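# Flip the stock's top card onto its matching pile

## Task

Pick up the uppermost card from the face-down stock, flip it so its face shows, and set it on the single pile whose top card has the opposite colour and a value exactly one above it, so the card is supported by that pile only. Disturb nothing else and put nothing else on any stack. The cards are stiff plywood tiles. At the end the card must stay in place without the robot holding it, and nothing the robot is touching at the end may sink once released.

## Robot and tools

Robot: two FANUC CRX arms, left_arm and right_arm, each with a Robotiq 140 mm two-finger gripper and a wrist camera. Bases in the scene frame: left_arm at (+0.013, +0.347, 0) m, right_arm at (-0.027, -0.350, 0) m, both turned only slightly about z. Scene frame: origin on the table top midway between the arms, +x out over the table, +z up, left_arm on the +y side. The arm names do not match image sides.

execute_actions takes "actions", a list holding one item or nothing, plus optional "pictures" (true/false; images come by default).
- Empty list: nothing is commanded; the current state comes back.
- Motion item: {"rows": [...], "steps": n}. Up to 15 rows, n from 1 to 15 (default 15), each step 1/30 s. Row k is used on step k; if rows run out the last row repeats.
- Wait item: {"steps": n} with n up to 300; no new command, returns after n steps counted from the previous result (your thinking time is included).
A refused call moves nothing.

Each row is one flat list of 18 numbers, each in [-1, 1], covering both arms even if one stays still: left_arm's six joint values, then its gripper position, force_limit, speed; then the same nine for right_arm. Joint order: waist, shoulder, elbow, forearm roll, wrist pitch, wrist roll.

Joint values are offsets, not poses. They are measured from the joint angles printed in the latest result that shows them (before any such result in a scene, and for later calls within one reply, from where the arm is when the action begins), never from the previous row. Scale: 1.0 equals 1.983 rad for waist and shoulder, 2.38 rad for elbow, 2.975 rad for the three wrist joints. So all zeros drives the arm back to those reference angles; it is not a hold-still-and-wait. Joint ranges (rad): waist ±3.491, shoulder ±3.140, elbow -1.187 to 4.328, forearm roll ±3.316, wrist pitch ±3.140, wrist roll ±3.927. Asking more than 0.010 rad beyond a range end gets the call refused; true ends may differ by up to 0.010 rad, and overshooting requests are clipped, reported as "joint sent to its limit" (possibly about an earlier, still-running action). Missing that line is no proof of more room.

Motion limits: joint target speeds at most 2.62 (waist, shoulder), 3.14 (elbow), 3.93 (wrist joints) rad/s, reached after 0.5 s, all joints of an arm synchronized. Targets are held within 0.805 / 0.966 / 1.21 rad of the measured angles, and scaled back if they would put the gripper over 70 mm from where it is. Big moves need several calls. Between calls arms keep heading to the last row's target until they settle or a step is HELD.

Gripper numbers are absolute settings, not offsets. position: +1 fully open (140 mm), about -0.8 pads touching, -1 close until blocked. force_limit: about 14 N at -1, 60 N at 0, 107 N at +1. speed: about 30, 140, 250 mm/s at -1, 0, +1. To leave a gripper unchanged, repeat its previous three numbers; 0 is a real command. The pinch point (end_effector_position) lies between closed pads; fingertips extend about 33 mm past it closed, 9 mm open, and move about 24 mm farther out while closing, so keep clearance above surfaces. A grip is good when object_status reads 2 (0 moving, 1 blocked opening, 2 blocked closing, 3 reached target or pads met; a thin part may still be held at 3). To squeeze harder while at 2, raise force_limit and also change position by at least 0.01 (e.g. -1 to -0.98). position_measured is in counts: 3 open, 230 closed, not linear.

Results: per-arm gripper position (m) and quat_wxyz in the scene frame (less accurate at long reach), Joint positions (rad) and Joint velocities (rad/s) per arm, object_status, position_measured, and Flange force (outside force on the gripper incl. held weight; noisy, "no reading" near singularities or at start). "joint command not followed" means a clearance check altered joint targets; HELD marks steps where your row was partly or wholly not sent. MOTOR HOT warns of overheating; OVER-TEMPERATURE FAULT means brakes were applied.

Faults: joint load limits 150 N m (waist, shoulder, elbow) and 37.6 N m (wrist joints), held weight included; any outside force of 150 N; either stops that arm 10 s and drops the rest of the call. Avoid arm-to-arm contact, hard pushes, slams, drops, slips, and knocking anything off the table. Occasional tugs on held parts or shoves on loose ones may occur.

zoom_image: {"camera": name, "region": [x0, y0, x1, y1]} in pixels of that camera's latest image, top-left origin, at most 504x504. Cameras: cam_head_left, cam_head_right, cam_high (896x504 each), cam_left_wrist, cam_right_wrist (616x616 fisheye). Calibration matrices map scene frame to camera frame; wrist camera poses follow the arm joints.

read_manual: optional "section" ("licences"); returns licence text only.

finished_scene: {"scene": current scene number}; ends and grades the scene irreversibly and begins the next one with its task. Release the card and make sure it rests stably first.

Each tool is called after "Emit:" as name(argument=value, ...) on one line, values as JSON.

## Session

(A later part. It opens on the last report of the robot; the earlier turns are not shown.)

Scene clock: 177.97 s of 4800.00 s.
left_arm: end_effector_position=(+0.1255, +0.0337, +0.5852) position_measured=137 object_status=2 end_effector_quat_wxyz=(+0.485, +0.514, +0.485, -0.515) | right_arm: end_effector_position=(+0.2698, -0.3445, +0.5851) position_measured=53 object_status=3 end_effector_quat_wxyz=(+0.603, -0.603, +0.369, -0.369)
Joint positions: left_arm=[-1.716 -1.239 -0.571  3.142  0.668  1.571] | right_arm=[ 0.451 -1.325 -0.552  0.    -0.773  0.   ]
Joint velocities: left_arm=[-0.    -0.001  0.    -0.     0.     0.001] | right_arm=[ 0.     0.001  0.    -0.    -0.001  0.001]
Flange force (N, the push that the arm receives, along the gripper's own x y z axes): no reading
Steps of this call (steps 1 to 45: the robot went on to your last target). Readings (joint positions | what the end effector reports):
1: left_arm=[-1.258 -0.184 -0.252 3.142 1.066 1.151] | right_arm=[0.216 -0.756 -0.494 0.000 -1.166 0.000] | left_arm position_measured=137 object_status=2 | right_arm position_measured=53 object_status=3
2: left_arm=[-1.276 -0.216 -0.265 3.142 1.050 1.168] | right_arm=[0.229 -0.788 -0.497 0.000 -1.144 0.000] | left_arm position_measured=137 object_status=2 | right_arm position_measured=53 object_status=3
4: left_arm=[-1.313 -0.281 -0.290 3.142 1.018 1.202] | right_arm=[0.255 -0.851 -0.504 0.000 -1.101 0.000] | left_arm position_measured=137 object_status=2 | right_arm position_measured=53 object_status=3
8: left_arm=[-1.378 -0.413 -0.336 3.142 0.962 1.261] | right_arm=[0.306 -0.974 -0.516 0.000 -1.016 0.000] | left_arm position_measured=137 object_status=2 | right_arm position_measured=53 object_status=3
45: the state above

Emit:
execute_actions(actions=[{"rows": [[0,0,0,0,0,0,-0.1,-0.5,-1, 0.5247,0,0,0,0,0,0.6,0,0]], "steps": 15}], pictures=false)

Emit:
execute_actions(actions=[{"steps": 22}])

Scene clock: 183.40 s of 4800.00 s.
left_arm: end_effector_position=(+0.1255, +0.0337, +0.5853) position_measured=137 object_status=2 end_effector_quat_wxyz=(+0.485, +0.514, +0.485, -0.515) | right_arm: end_effector_position=(+0.2377, -0.2156, +0.5852) position_measured=53 object_status=3 end_effector_quat_wxyz=(+0.671, -0.670, +0.225, -0.225)
Joint positions: left_arm=[-1.716 -1.239 -0.571  3.142  0.668  1.571] | right_arm=[ 0.903 -1.325 -0.552  0.    -0.773  0.   ]
Joint velocities: left_arm=[-0.    -0.    -0.     0.001 -0.    -0.001] | right_arm=[ 1.275 -0.001  0.     0.    -0.002 -0.001]
Flange force (N, the push that the arm receives, along the gripper's own x y z axes): no reading
Steps of this call (steps 1 to 15: the robot went on to your last target; steps 16 to 90: nothing new was sent; then 1.93 s passed at rest; steps 91 to 105: all 15 steps of this action). Readings (joint positions | what the end effector reports):
91: left_arm=[-1.716 -1.239 -0.571 3.142 0.668 1.571] | right_arm=[0.451 -1.325 -0.552 0.000 -0.773 0.000] | left_arm position_measured=137 object_status=2 | right_arm position_measured=53 object_status=3
92: left_arm=[-1.716 -1.239 -0.571 3.142 0.668 1.571] | right_arm=[0.455 -1.325 -0.552 0.000 -0.773 0.000] | left_arm position_measured=137 object_status=2 | right_arm position_measured=53 object_status=3
94: left_arm=[-1.716 -1.239 -0.571 3.142 0.668 1.571] | right_arm=[0.480 -1.325 -0.552 0.000 -0.773 0.000] | left_arm position_measured=137 object_status=2 | right_arm position_measured=53 object_status=3
98: left_arm=[-1.716 -1.239 -0.571 3.142 0.668 1.571] | right_arm=[0.600 -1.325 -0.552 0.000 -0.773 0.000] | left_arm position_measured=137 object_status=2 | right_arm position_measured=53 object_status=3
105: the state above

Scene clock: 184.13 s of 4800.00 s.
left_arm: end_effector_position=(+0.1255, +0.0337, +0.5853) position_measured=137 object_status=2 end_effector_quat_wxyz=(+0.485, +0.514, +0.485, -0.515) | right_arm: end_effector_position=(+0.1187, -0.0914, +0.5851) position_measured=53 object_status=3 end_effector_quat_wxyz=(+0.707, -0.707, +0.021, -0.021)
Joint positions: left_arm=[-1.716 -1.239 -0.571  3.142  0.668  1.571] | right_arm=[ 1.491 -1.325 -0.552  0.    -0.773  0.   ]
Joint velocities: left_arm=[ 0.002 -0.001 -0.     0.001  0.    -0.   ] | right_arm=[ 0.001 -0.    -0.    -0.    -0.    -0.001]
Flange force (N, the push that the arm receives, along the gripper's own x y z axes): no reading
Steps of this call (steps 1 to 22: the robot went on to your last target). Readings (joint positions | what the end effector reports):
1: left_arm=[-1.716 -1.239 -0.571 3.142 0.668 1.571] | right_arm=[0.946 -1.325 -0.552 0.000 -0.773 0.000] | left_arm position_measured=137 object_status=2 | right_arm position_measured=53 object_status=3
2: left_arm=[-1.716 -1.239 -0.571 3.142 0.668 1.571] | right_arm=[0.989 -1.325 -0.552 0.000 -0.773 0.000] | left_arm position_measured=137 object_status=2 | right_arm position_measured=53 object_status=3
4: left_arm=[-1.716 -1.239 -0.571 3.142 0.668 1.571] | right_arm=[1.075 -1.325 -0.552 0.000 -0.773 0.000] | left_arm position_measured=137 object_status=2 | right_arm position_measured=53 object_status=3
8: left_arm=[-1.716 -1.239 -0.571 3.142 0.668 1.571] | right_arm=[1.248 -1.325 -0.552 0.000 -0.773 0.000] | left_arm position_measured=137 object_status=2 | right_arm position_measured=53 object_status=3
22: the state above
camera_calibration (this result's frames):
cam_left_wrist: T_world_to_cam=[[0.991062, -0.0821345, 0.105118, -0.180396], [-0.0607829, 0.42341, 0.903897, -0.54373], [-0.118749, -0.902207, 0.414633, -0.0267867], [0, 0, 0, 1]] pos_world=[0.142553, 0.191237, 0.521546]
cam_right_wrist: T_world_to_cam=[[0.0701546, -0.0345596, -0.996937, 0.567687], [-0.940019, -0.336746, -0.0544757, 0.129594], [-0.333832, 0.940961, -0.0561109, 0.344379], [0, 0, 0, 1]] pos_world=[0.196959, -0.260788, 0.592331]

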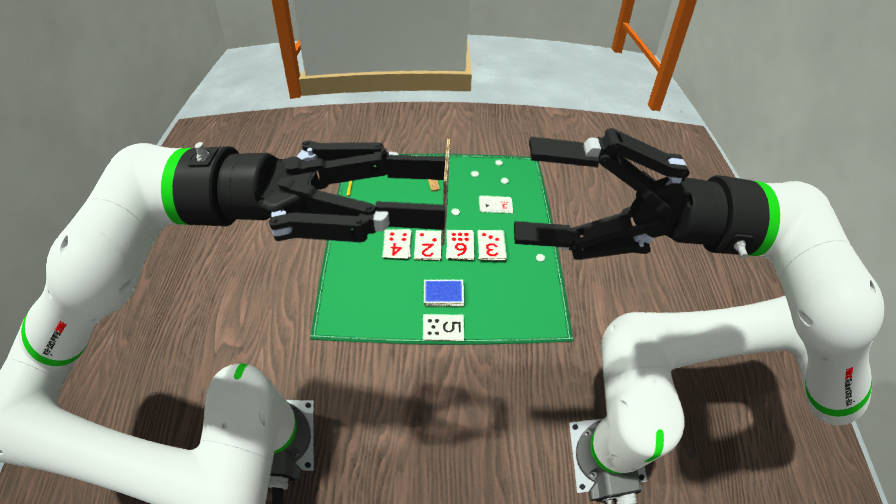

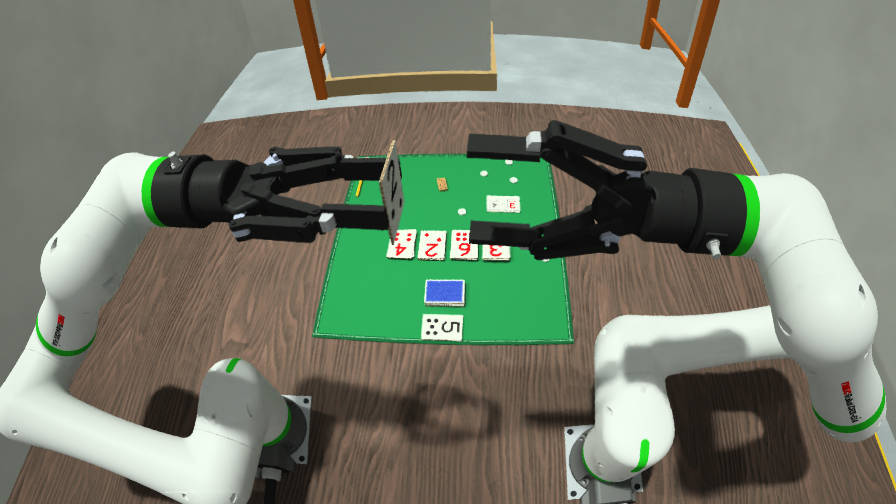

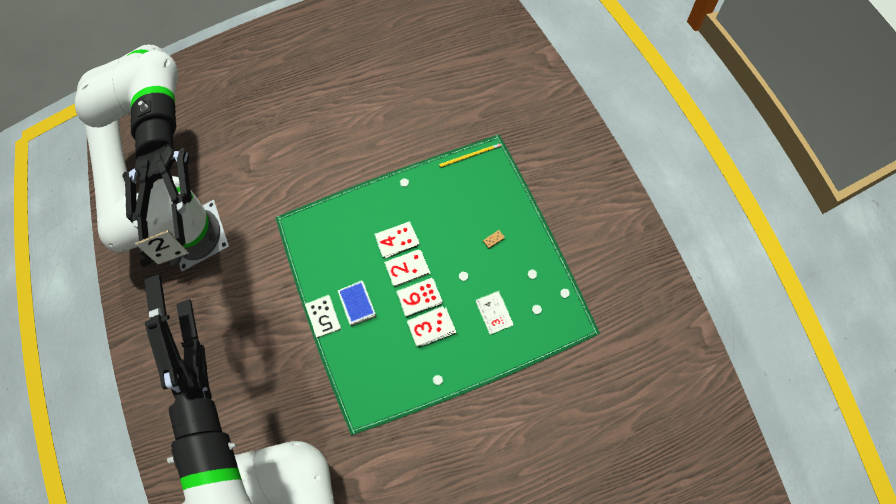

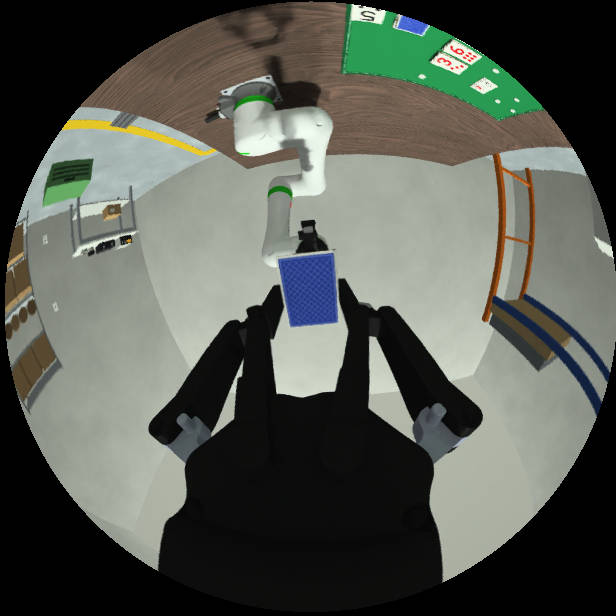

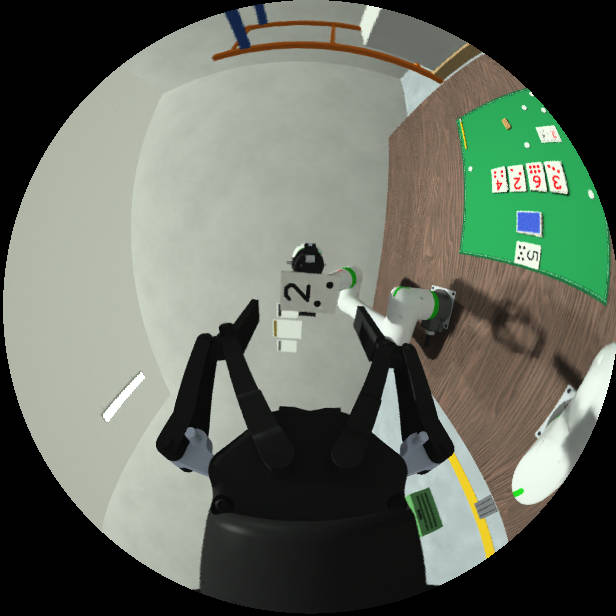

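Emit:
execute_actions(actions=[{"rows": [[0,0,0,0,0,0,-0.1,-0.5,-1, 0,0.06714,-0.01015,0,0.05287,0,0.6,0,0]], "steps": 15}])

Emit:
zoom_image(camera="cam_head_left", region=[390, 125, 520, 255])

Emit:
zoom_image(camera="cam_right_wrist", region=[235, 250, 385, 370])

Scene clock: 192.57 s of 4800.00 s.
left_arm: end_effector_position=(+0.1255, +0.0337, +0.5852) position_measured=137 object_status=2 end_effector_quat_wxyz=(+0.485, +0.514, +0.485, -0.515) | right_arm: end_effector_position=(+0.1221, -0.0315, +0.5852) position_measured=53 object_status=3 end_effector_quat_wxyz=(+0.707, -0.707, +0.020, -0.021)
Joint positions: left_arm=[-1.716 -1.239 -0.571  3.142  0.668  1.571] | right_arm=[ 1.492 -1.192 -0.576  0.    -0.616  0.   ]
Joint velocities: left_arm=[-0.001  0.    -0.     0.     0.     0.   ] | right_arm=[ 0.     0.001 -0.     0.001 -0.001 -0.001]
Flange force (N, the push that the arm receives, along the gripper's own x y z axes): no reading
Steps of this call (steps 1 to 30: the robot went on to your last target; steps 31 to 90: nothing new was sent; then 4.93 s passed at rest; steps 91 to 105: all 15 steps of this action). Readings (joint positions | what the end effector reports):
91: left_arm=[-1.716 -1.239 -0.571 3.142 0.668 1.571] | right_arm=[1.492 -1.325 -0.552 0.000 -0.773 0.000] | left_arm position_measured=137 object_status=2 | right_arm position_measured=53 object_status=3
92: left_arm=[-1.716 -1.239 -0.571 3.142 0.668 1.571] | right_arm=[1.492 -1.321 -0.553 0.000 -0.768 0.000] | left_arm position_measured=137 object_status=2 | right_arm position_measured=53 object_status=3
94: left_arm=[-1.716 -1.239 -0.571 3.142 0.668 1.571] | right_arm=[1.492 -1.296 -0.557 0.000 -0.738 0.000] | left_arm position_measured=137 object_status=2 | right_arm position_measured=53 object_status=3
98: left_arm=[-1.716 -1.239 -0.571 3.142 0.668 1.571] | right_arm=[1.492 -1.210 -0.573 0.000 -0.637 0.000] | left_arm position_measured=137 object_status=2 | right_arm position_measured=53 object_status=3
105: the state above
camera_calibration (this result's frames):
cam_left_wrist: T_world_to_cam=[[0.991062, -0.0821438, 0.105116, -0.18039], [-0.0607879, 0.423328, 0.903935, -0.543694], [-0.118751, -0.902245, 0.41455, -0.0267441], [0, 0, 0, 1]] pos_world=[0.142552, 0.191213, 0.521512]
cam_right_wrist: T_world_to_cam=[[0.0701708, -0.034482, -0.996939, 0.569553], [-0.939961, -0.336901, -0.0545077, 0.153005], [-0.33399, 0.940908, -0.0560524, 0.28916], [0, 0, 0, 1]] pos_world=[0.200429, -0.200886, 0.592358]

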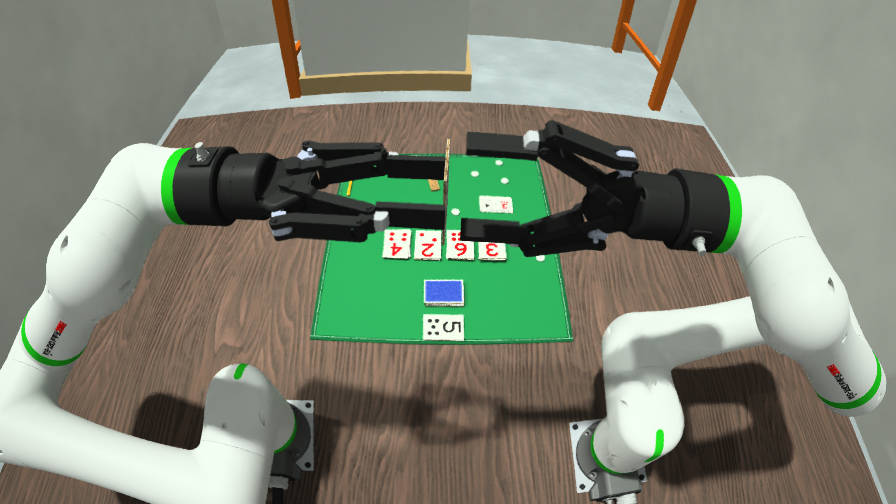

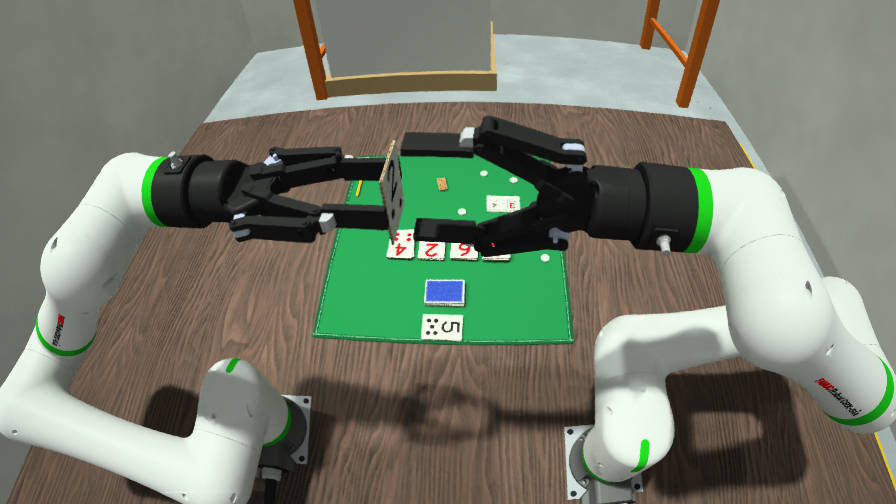

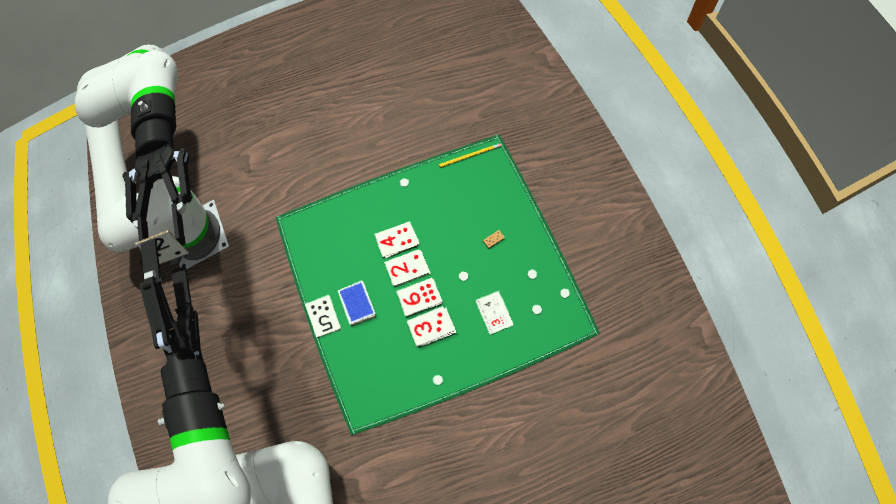

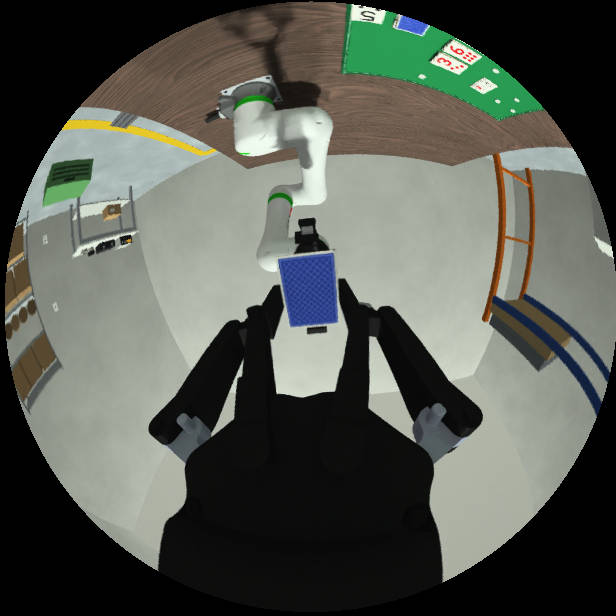

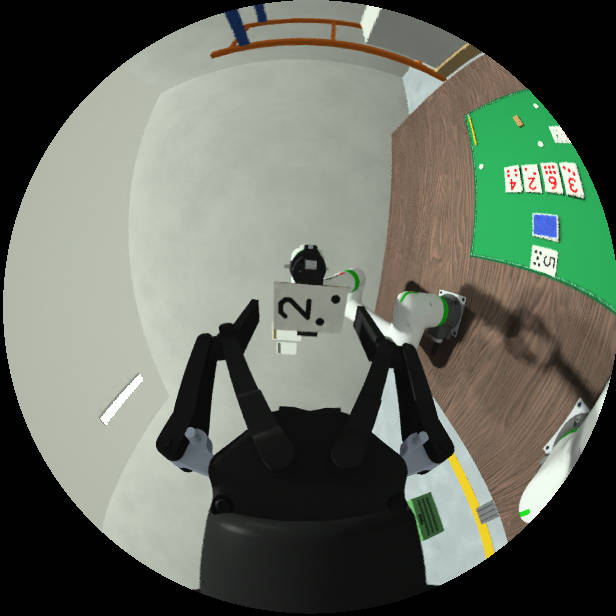

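Region (390, 125, 520, 255) of cam_head_left's 896x504 image, scaled by 3.877, with more detail than that image has.

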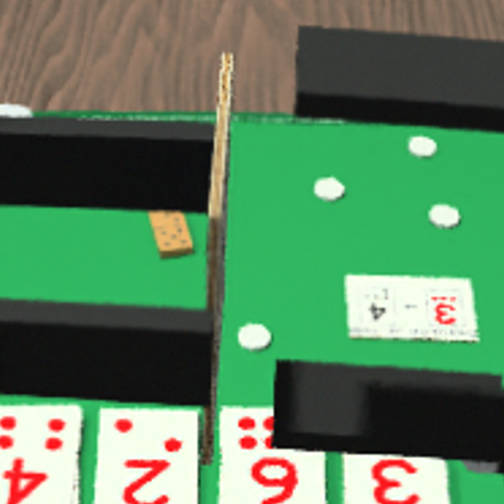

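Region (235, 250, 385, 370) of cam_right_wrist's 616x616 image, scaled by 3.360, with more detail than that image has; it fills the top 403 rows of this view, and the rest is white.

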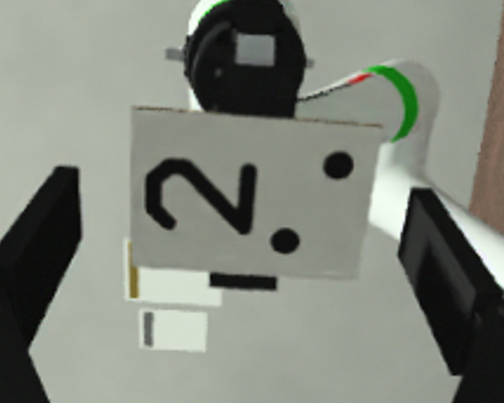

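Emit:
execute_actions(actions=[{"rows": [[0,0,0,0,0,0,-0.1,-0.5,-1, 0,0.0069,-0.0024,0,0.0065,0,0.6,0,0],[0,0,0,0,0,0,-0.1,-0.5,-1, 0,0.0069,-0.0024,0,0.0065,0,0.6,0,0],[0,0,0,0,0,0,-0.1,-0.5,-1, 0,0.0138,-0.00487,0,0.01309,0,0.6,0,0],[0,0,0,0,0,0,-0.1,-0.5,-1, 0,0.0138,-0.00487,0,0.01309,0,0.6,0,0],[0,0,0,0,0,0,-0.1,-0.5,-1, 0,0.0138,-0.00487,0,0.01309,0,0.6,0,0],[0,0,0,0,0,0,-0.1,-0.5,-1, 0,0.0138,-0.00487,0,0.01309,0,0.39,-0.5,-0.5]], "steps": 15}])

Emit:
zoom_image(camera="cam_head_left", region=[400, 125, 500, 255])

Emit:
zoom_image(camera="cam_right_wrist", region=[245, 260, 375, 360])

Scene clock: 202.33 s of 4800.00 s.
left_arm: end_effector_position=(+0.1255, +0.0337, +0.5853) position_measured=137 object_status=2 end_effector_quat_wxyz=(+0.485, +0.514, +0.485, -0.515) | right_arm: end_effector_position=(+0.1229, -0.0179, +0.5817) position_measured=80 object_status=0 end_effector_quat_wxyz=(+0.707, -0.707, +0.021, -0.021)
Joint positions: left_arm=[-1.716 -1.239 -0.571  3.142  0.668  1.571] | right_arm=[ 1.491 -1.165 -0.588  0.    -0.577  0.   ]
Joint velocities: left_arm=[ 0.001  0.001 -0.    -0.    -0.     0.001] | right_arm=[-0.     0.001  0.    -0.002 -0.     0.001]
Flange force (N, the push that the arm receives, along the gripper's own x y z axes): no reading
Steps of this call (steps 1 to 15: the robot went on to your last target; steps 16 to 90: nothing new was sent; then 6.27 s passed at rest; steps 91 to 105: all 15 steps of this action). Readings (joint positions | what the end effector reports):
91: left_arm=[-1.716 -1.239 -0.571 3.142 0.668 1.571] | right_arm=[1.491 -1.192 -0.576 0.000 -0.615 0.000] | left_arm position_measured=137 object_status=2 | right_arm position_measured=53 object_status=3
92: left_arm=[-1.716 -1.239 -0.571 3.142 0.668 1.571] | right_arm=[1.491 -1.188 -0.578 0.000 -0.609 0.000] | left_arm position_measured=137 object_status=2 | right_arm position_measured=53 object_status=3
94: left_arm=[-1.716 -1.239 -0.571 3.142 0.668 1.571] | right_arm=[1.491 -1.173 -0.584 0.000 -0.588 0.000] | left_arm position_measured=137 object_status=2 | right_arm position_measured=53 object_status=3
98: left_arm=[-1.716 -1.239 -0.571 3.142 0.668 1.571] | right_arm=[1.491 -1.165 -0.588 0.000 -0.577 0.000] | left_arm position_measured=137 object_status=2 | right_arm position_measured=61 object_status=0
105: the state above
camera_calibration (this result's frames):
cam_left_wrist: T_world_to_cam=[[0.991062, -0.0821343, 0.105119, -0.180397], [-0.0607833, 0.42341, 0.903897, -0.54373], [-0.118749, -0.902207, 0.414633, -0.0267867], [0, 0, 0, 1]] pos_world=[0.142554, 0.191237, 0.521546]
cam_right_wrist: T_world_to_cam=[[0.0701649, -0.0345235, -0.996938, 0.56646], [-0.940016, -0.336749, -0.0544973, 0.158216], [-0.333836, 0.940961, -0.0560806, 0.2764], [0, 0, 0, 1]] pos_world=[0.201252, -0.187247, 0.588848]

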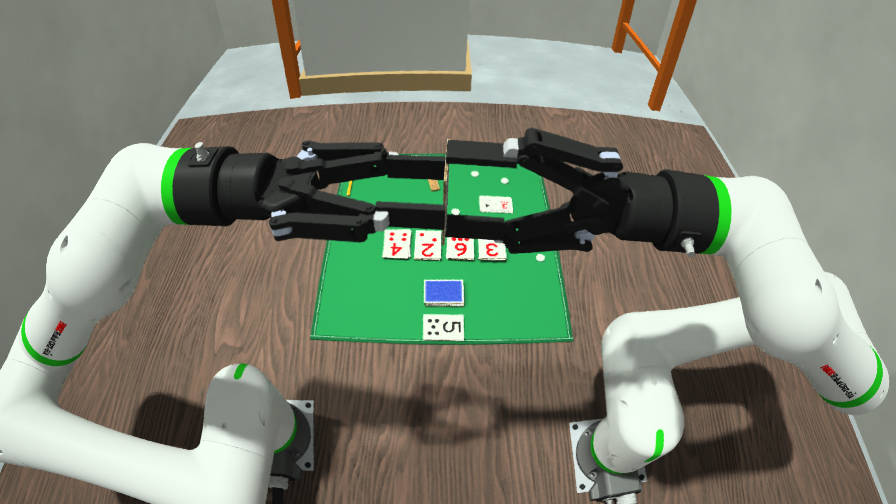

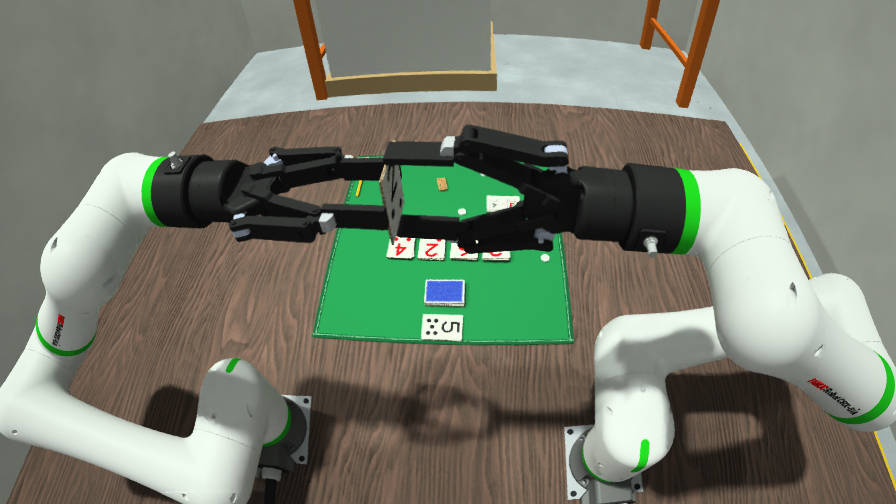

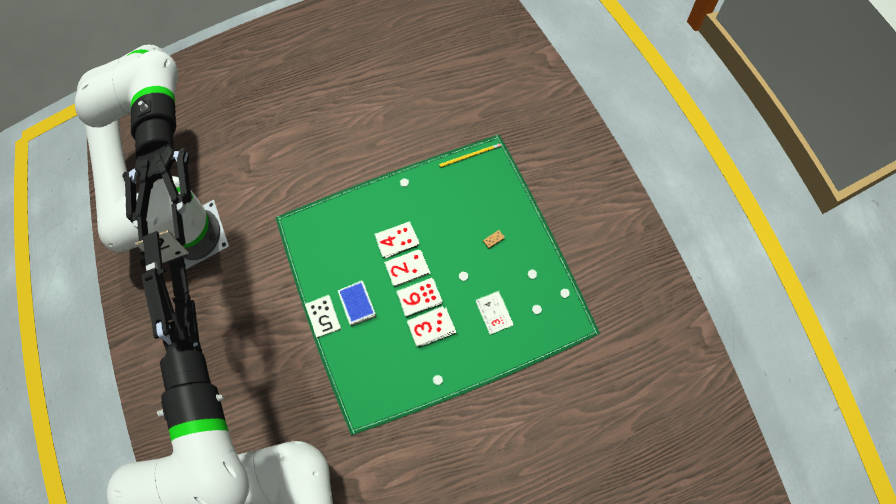

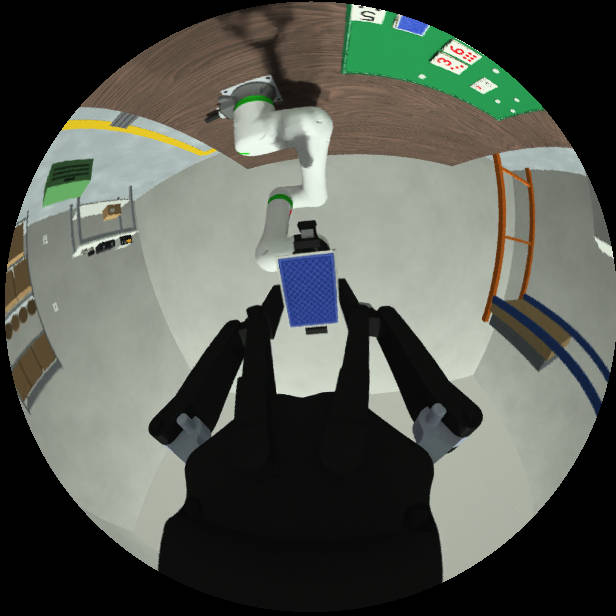

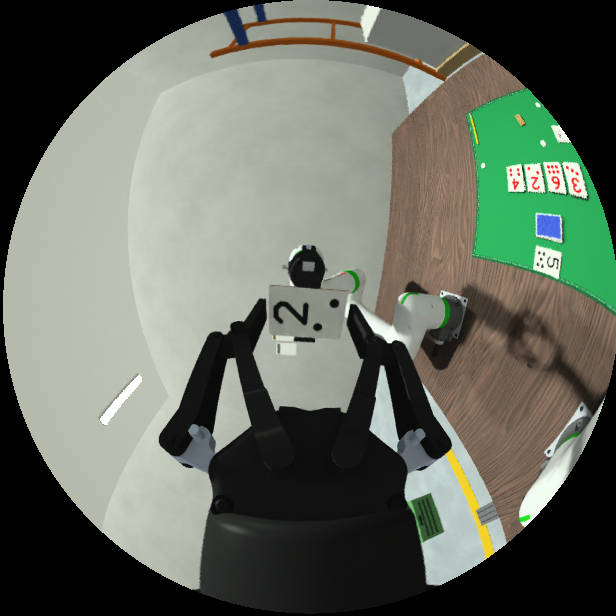

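Region (400, 125, 500, 255) of cam_head_left's 896x504 image, scaled by 3.877, with more detail than that image has; it fills the left 388 columns of this view, and the rest is white.

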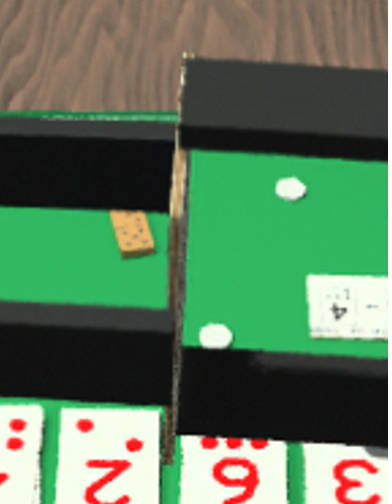

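Region (245, 260, 375, 360) of cam_right_wrist's 616x616 image, scaled by 3.877, with more detail than that image has; it fills the top 388 rows of this view, and the rest is white.

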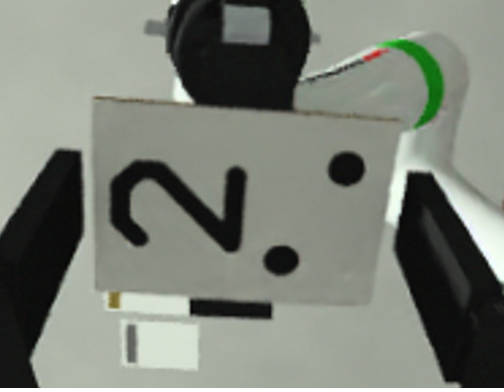

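Emit:
execute_actions(actions=[{"rows": [[0,0,0,0,0,0,-0.1,-0.5,-1, 0,0.0005,0,0,0.00036,0,0.18,-0.4,-1]], "steps": 15}], pictures=false)

Emit:
execute_actions(actions=[{"steps": 5}])

Emit:
zoom_image(camera="cam_head_left", region=[400, 125, 500, 255])

Emit:
zoom_image(camera="cam_left_wrist", region=[255, 230, 365, 345])

Scene clock: 207.43 s of 4800.00 s.
left_arm: end_effector_position=(+0.1255, +0.0337, +0.5852) position_measured=137 object_status=2 end_effector_quat_wxyz=(+0.485, +0.514, +0.485, -0.515) | right_arm: end_effector_position=(+0.1229, -0.0175, +0.5818) position_measured=97 object_status=0 end_effector_quat_wxyz=(+0.707, -0.707, +0.020, -0.021)
Joint positions: left_arm=[-1.716 -1.239 -0.571  3.142  0.668  1.571] | right_arm=[ 1.492 -1.164 -0.588  0.    -0.576  0.   ]
Joint velocities: left_arm=[ 0.002  0.002 -0.     0.001 -0.    -0.   ] | right_arm=[ 0.    -0.001 -0.    -0.     0.    -0.002]
Flange force (N, the push that the arm receives, along the gripper's own x y z axes): no reading
Steps of this call (steps 1 to 15: the robot went on to your last target; steps 16 to 90: nothing new was sent; then 1.60 s passed at rest; steps 91 to 105: all 15 steps of this action). Readings (joint positions | what the end effector reports):
91: left_arm=[-1.716 -1.239 -0.571 3.142 0.668 1.571] | right_arm=[1.492 -1.165 -0.588 0.000 -0.577 0.000] | left_arm position_measured=137 object_status=2 | right_arm position_measured=80 object_status=0
92: left_arm=[-1.716 -1.239 -0.571 3.142 0.668 1.571] | right_arm=[1.492 -1.164 -0.588 0.000 -0.576 0.000] | left_arm position_measured=137 object_status=2 | right_arm position_measured=81 object_status=0
94: left_arm=[-1.716 -1.239 -0.571 3.142 0.668 1.571] | right_arm=[1.492 -1.164 -0.588 0.000 -0.576 0.000] | left_arm position_measured=137 object_status=2 | right_arm position_measured=84 object_status=0
98: left_arm=[-1.716 -1.239 -0.571 3.142 0.668 1.571] | right_arm=[1.492 -1.164 -0.588 0.000 -0.576 0.000] | left_arm position_measured=137 object_status=2 | right_arm position_measured=91 object_status=0
105: the state above

Scene clock: 207.60 s of 4800.00 s.
left_arm: end_effector_position=(+0.1255, +0.0337, +0.5852) position_measured=137 object_status=2 end_effector_quat_wxyz=(+0.485, +0.514, +0.485, -0.515) | right_arm: end_effector_position=(+0.1229, -0.0175, +0.5818) position_measured=97 object_status=2 end_effector_quat_wxyz=(+0.707, -0.707, +0.020, -0.021)
Joint positions: left_arm=[-1.716 -1.239 -0.571  3.142  0.668  1.571] | right_arm=[ 1.492 -1.164 -0.588  0.    -0.576  0.   ]
Joint velocities: left_arm=[ 0.001 -0.002 -0.     0.     0.    -0.   ] | right_arm=[-0.001  0.001  0.    -0.    -0.    -0.   ]
Flange force (N, the push that the arm receives, along the gripper's own x y z axes): no reading
Steps of this call (steps 1 to 5: the robot went on to your last target). Readings (joint positions | what the end effector reports):
1: left_arm=[-1.716 -1.239 -0.571 3.142 0.668 1.571] | right_arm=[1.492 -1.164 -0.588 0.000 -0.576 0.000] | left_arm position_measured=137 object_status=2 | right_arm position_measured=97 object_status=0
2: left_arm=[-1.716 -1.239 -0.571 3.142 0.668 1.571] | right_arm=[1.492 -1.164 -0.588 0.000 -0.576 0.000] | left_arm position_measured=137 object_status=2 | right_arm position_measured=97 object_status=2
4: left_arm=[-1.716 -1.239 -0.571 3.142 0.668 1.571] | right_arm=[1.492 -1.164 -0.588 0.000 -0.576 0.000] | left_arm position_measured=137 object_status=2 | right_arm position_measured=97 object_status=2
5: the state above
camera_calibration (this result's frames):
cam_left_wrist: T_world_to_cam=[[0.991061, -0.0821439, 0.105117, -0.180391], [-0.0607881, 0.423328, 0.903935, -0.543694], [-0.118752, -0.902245, 0.41455, -0.026744], [0, 0, 0, 1]] pos_world=[0.142552, 0.191213, 0.521512]
cam_right_wrist: T_world_to_cam=[[0.0701744, -0.0343276, -0.996944, 0.566598], [-0.939967, -0.336875, -0.0545643, 0.15836], [-0.333972, 0.940923, -0.0559069, 0.275944], [0, 0, 0, 1]] pos_world=[0.20125, -0.186845, 0.588934]

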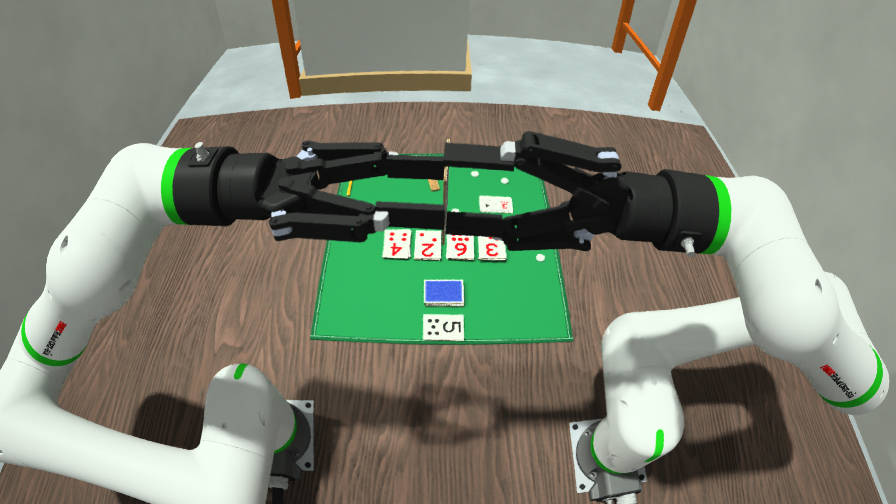

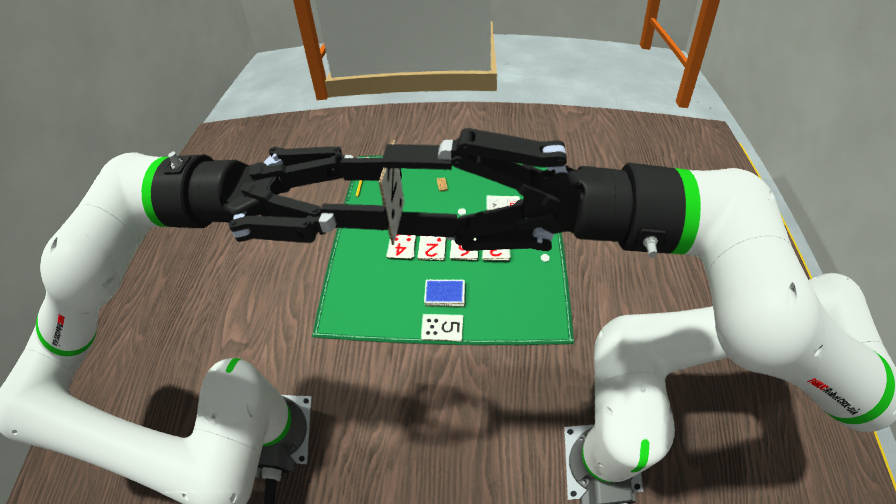

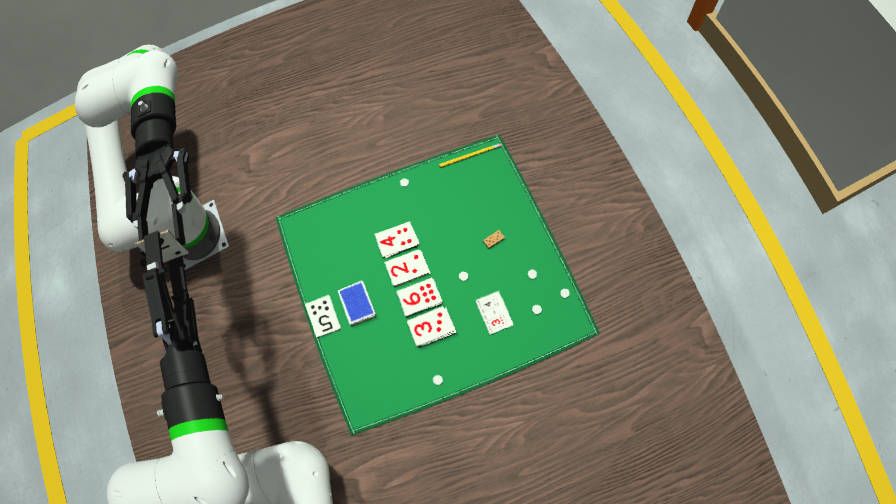

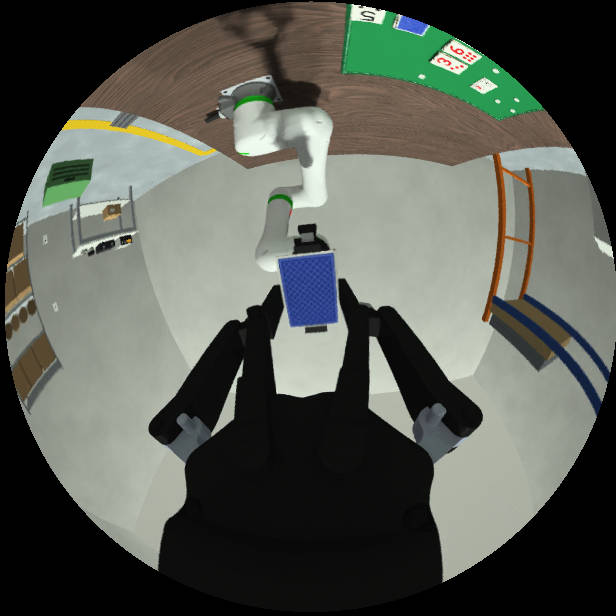

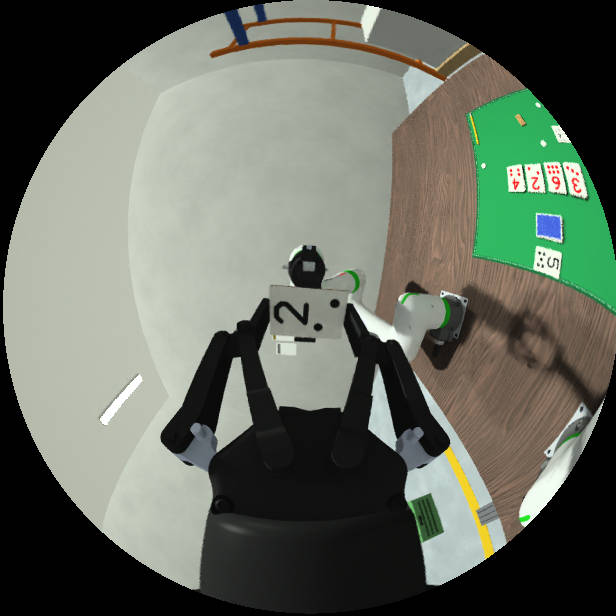

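Region (400, 125, 500, 255) of cam_head_left's 896x504 image, scaled by 3.877, with more detail than that image has; it fills the left 388 columns of this view, and the rest is white.

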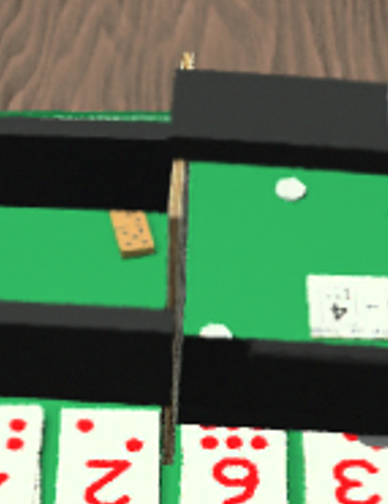

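Region (255, 230, 365, 345) of cam_left_wrist's 616x616 image, scaled by 4.383, with more detail than that image has; it fills the left 482 columns of this view, and the rest is white.

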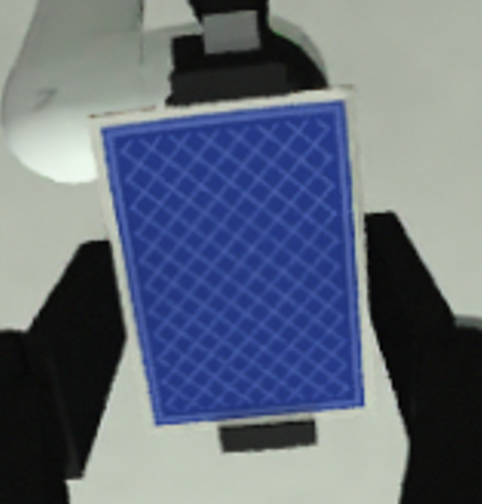

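Emit:
execute_actions(actions=[{"rows": [[0,0,0,0,0,0,0.4,-0.5,-0.3, 0,0,0,0,0,0,0.18,-0.4,-1],[0,0,0,0,0,0,0.4,-0.5,-0.3, 0,0,0,0,0,0,0.18,-0.4,-1],[0,0,0,0,0,0,0.4,-0.5,-0.3, 0,0,0,0,0,0,0.18,-0.4,-1],[0,0,0,0,0,0,0.4,-0.5,-0.3, 0,0,0,0,0,0,0.18,-0.4,-1],[0,0,0,0,0,0,0.4,-0.5,-0.3, 0,0,0,0,0,0,0.18,-0.4,-1],[0,0,0,0,0,0,0.4,-0.5,-0.3, 0,0,0,0,0,0,0.18,-0.4,-1],[0,-0.10814,0.03197,0,0.09765,0,0.4,-0.5,-0.3, 0,0,0,0,0,0,0.18,-0.4,-1]], "steps": 15}], pictures=false)

Emit:
zoom_image(camera="cam_high", region=[330, 270, 470, 360])

Scene clock: 220.93 s of 4800.00 s.
left_arm: end_effector_position=(+0.1303, +0.1173, +0.5882) position_measured=78 object_status=0 end_effector_quat_wxyz=(+0.486, +0.514, +0.485, -0.515) | right_arm: end_effector_position=(+0.1230, -0.0175, +0.5818) position_measured=97 object_status=2 end_effector_quat_wxyz=(+0.707, -0.707, +0.021, -0.021)
Joint positions: left_arm=[-1.716 -1.404 -0.512  3.142  0.89   1.571] | right_arm=[ 1.491 -1.164 -0.588  0.    -0.576  0.   ]
Joint velocities: left_arm=[ 0.    -0.709  0.252 -0.001  0.949  0.001] | right_arm=[ 0.001  0.001  0.    -0.001  0.     0.001]
Flange force (N, the push that the arm receives, along the gripper's own x y z axes): no reading
Steps of this call (steps 1 to 15: the robot went on to your last target; steps 16 to 90: nothing new was sent; then 9.83 s passed at rest; steps 91 to 105: all 15 steps of this action). Readings (joint positions | what the end effector reports):
91: left_arm=[-1.716 -1.239 -0.571 3.142 0.668 1.571] | right_arm=[1.491 -1.164 -0.588 0.000 -0.576 0.000] | left_arm position_measured=137 object_status=0 | right_arm position_measured=97 object_status=2
92: left_arm=[-1.716 -1.239 -0.571 3.142 0.668 1.571] | right_arm=[1.491 -1.164 -0.588 0.000 -0.576 0.000] | left_arm position_measured=134 object_status=0 | right_arm position_measured=97 object_status=2
94: left_arm=[-1.716 -1.239 -0.571 3.142 0.668 1.571] | right_arm=[1.491 -1.164 -0.588 0.000 -0.576 0.000] | left_arm position_measured=121 object_status=0 | right_arm position_measured=97 object_status=2
98: left_arm=[-1.716 -1.243 -0.569 3.142 0.673 1.571] | right_arm=[1.491 -1.164 -0.588 0.000 -0.576 0.000] | left_arm position_measured=98 object_status=0 | right_arm position_measured=97 object_status=2
105: the state above

Region (330, 270, 470, 360) of cam_high's 896x504 image, scaled by 3.600, with more detail than that image has; it fills the top 324 rows of this view, and the rest is white.

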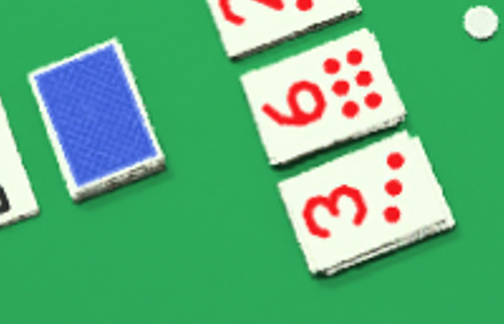

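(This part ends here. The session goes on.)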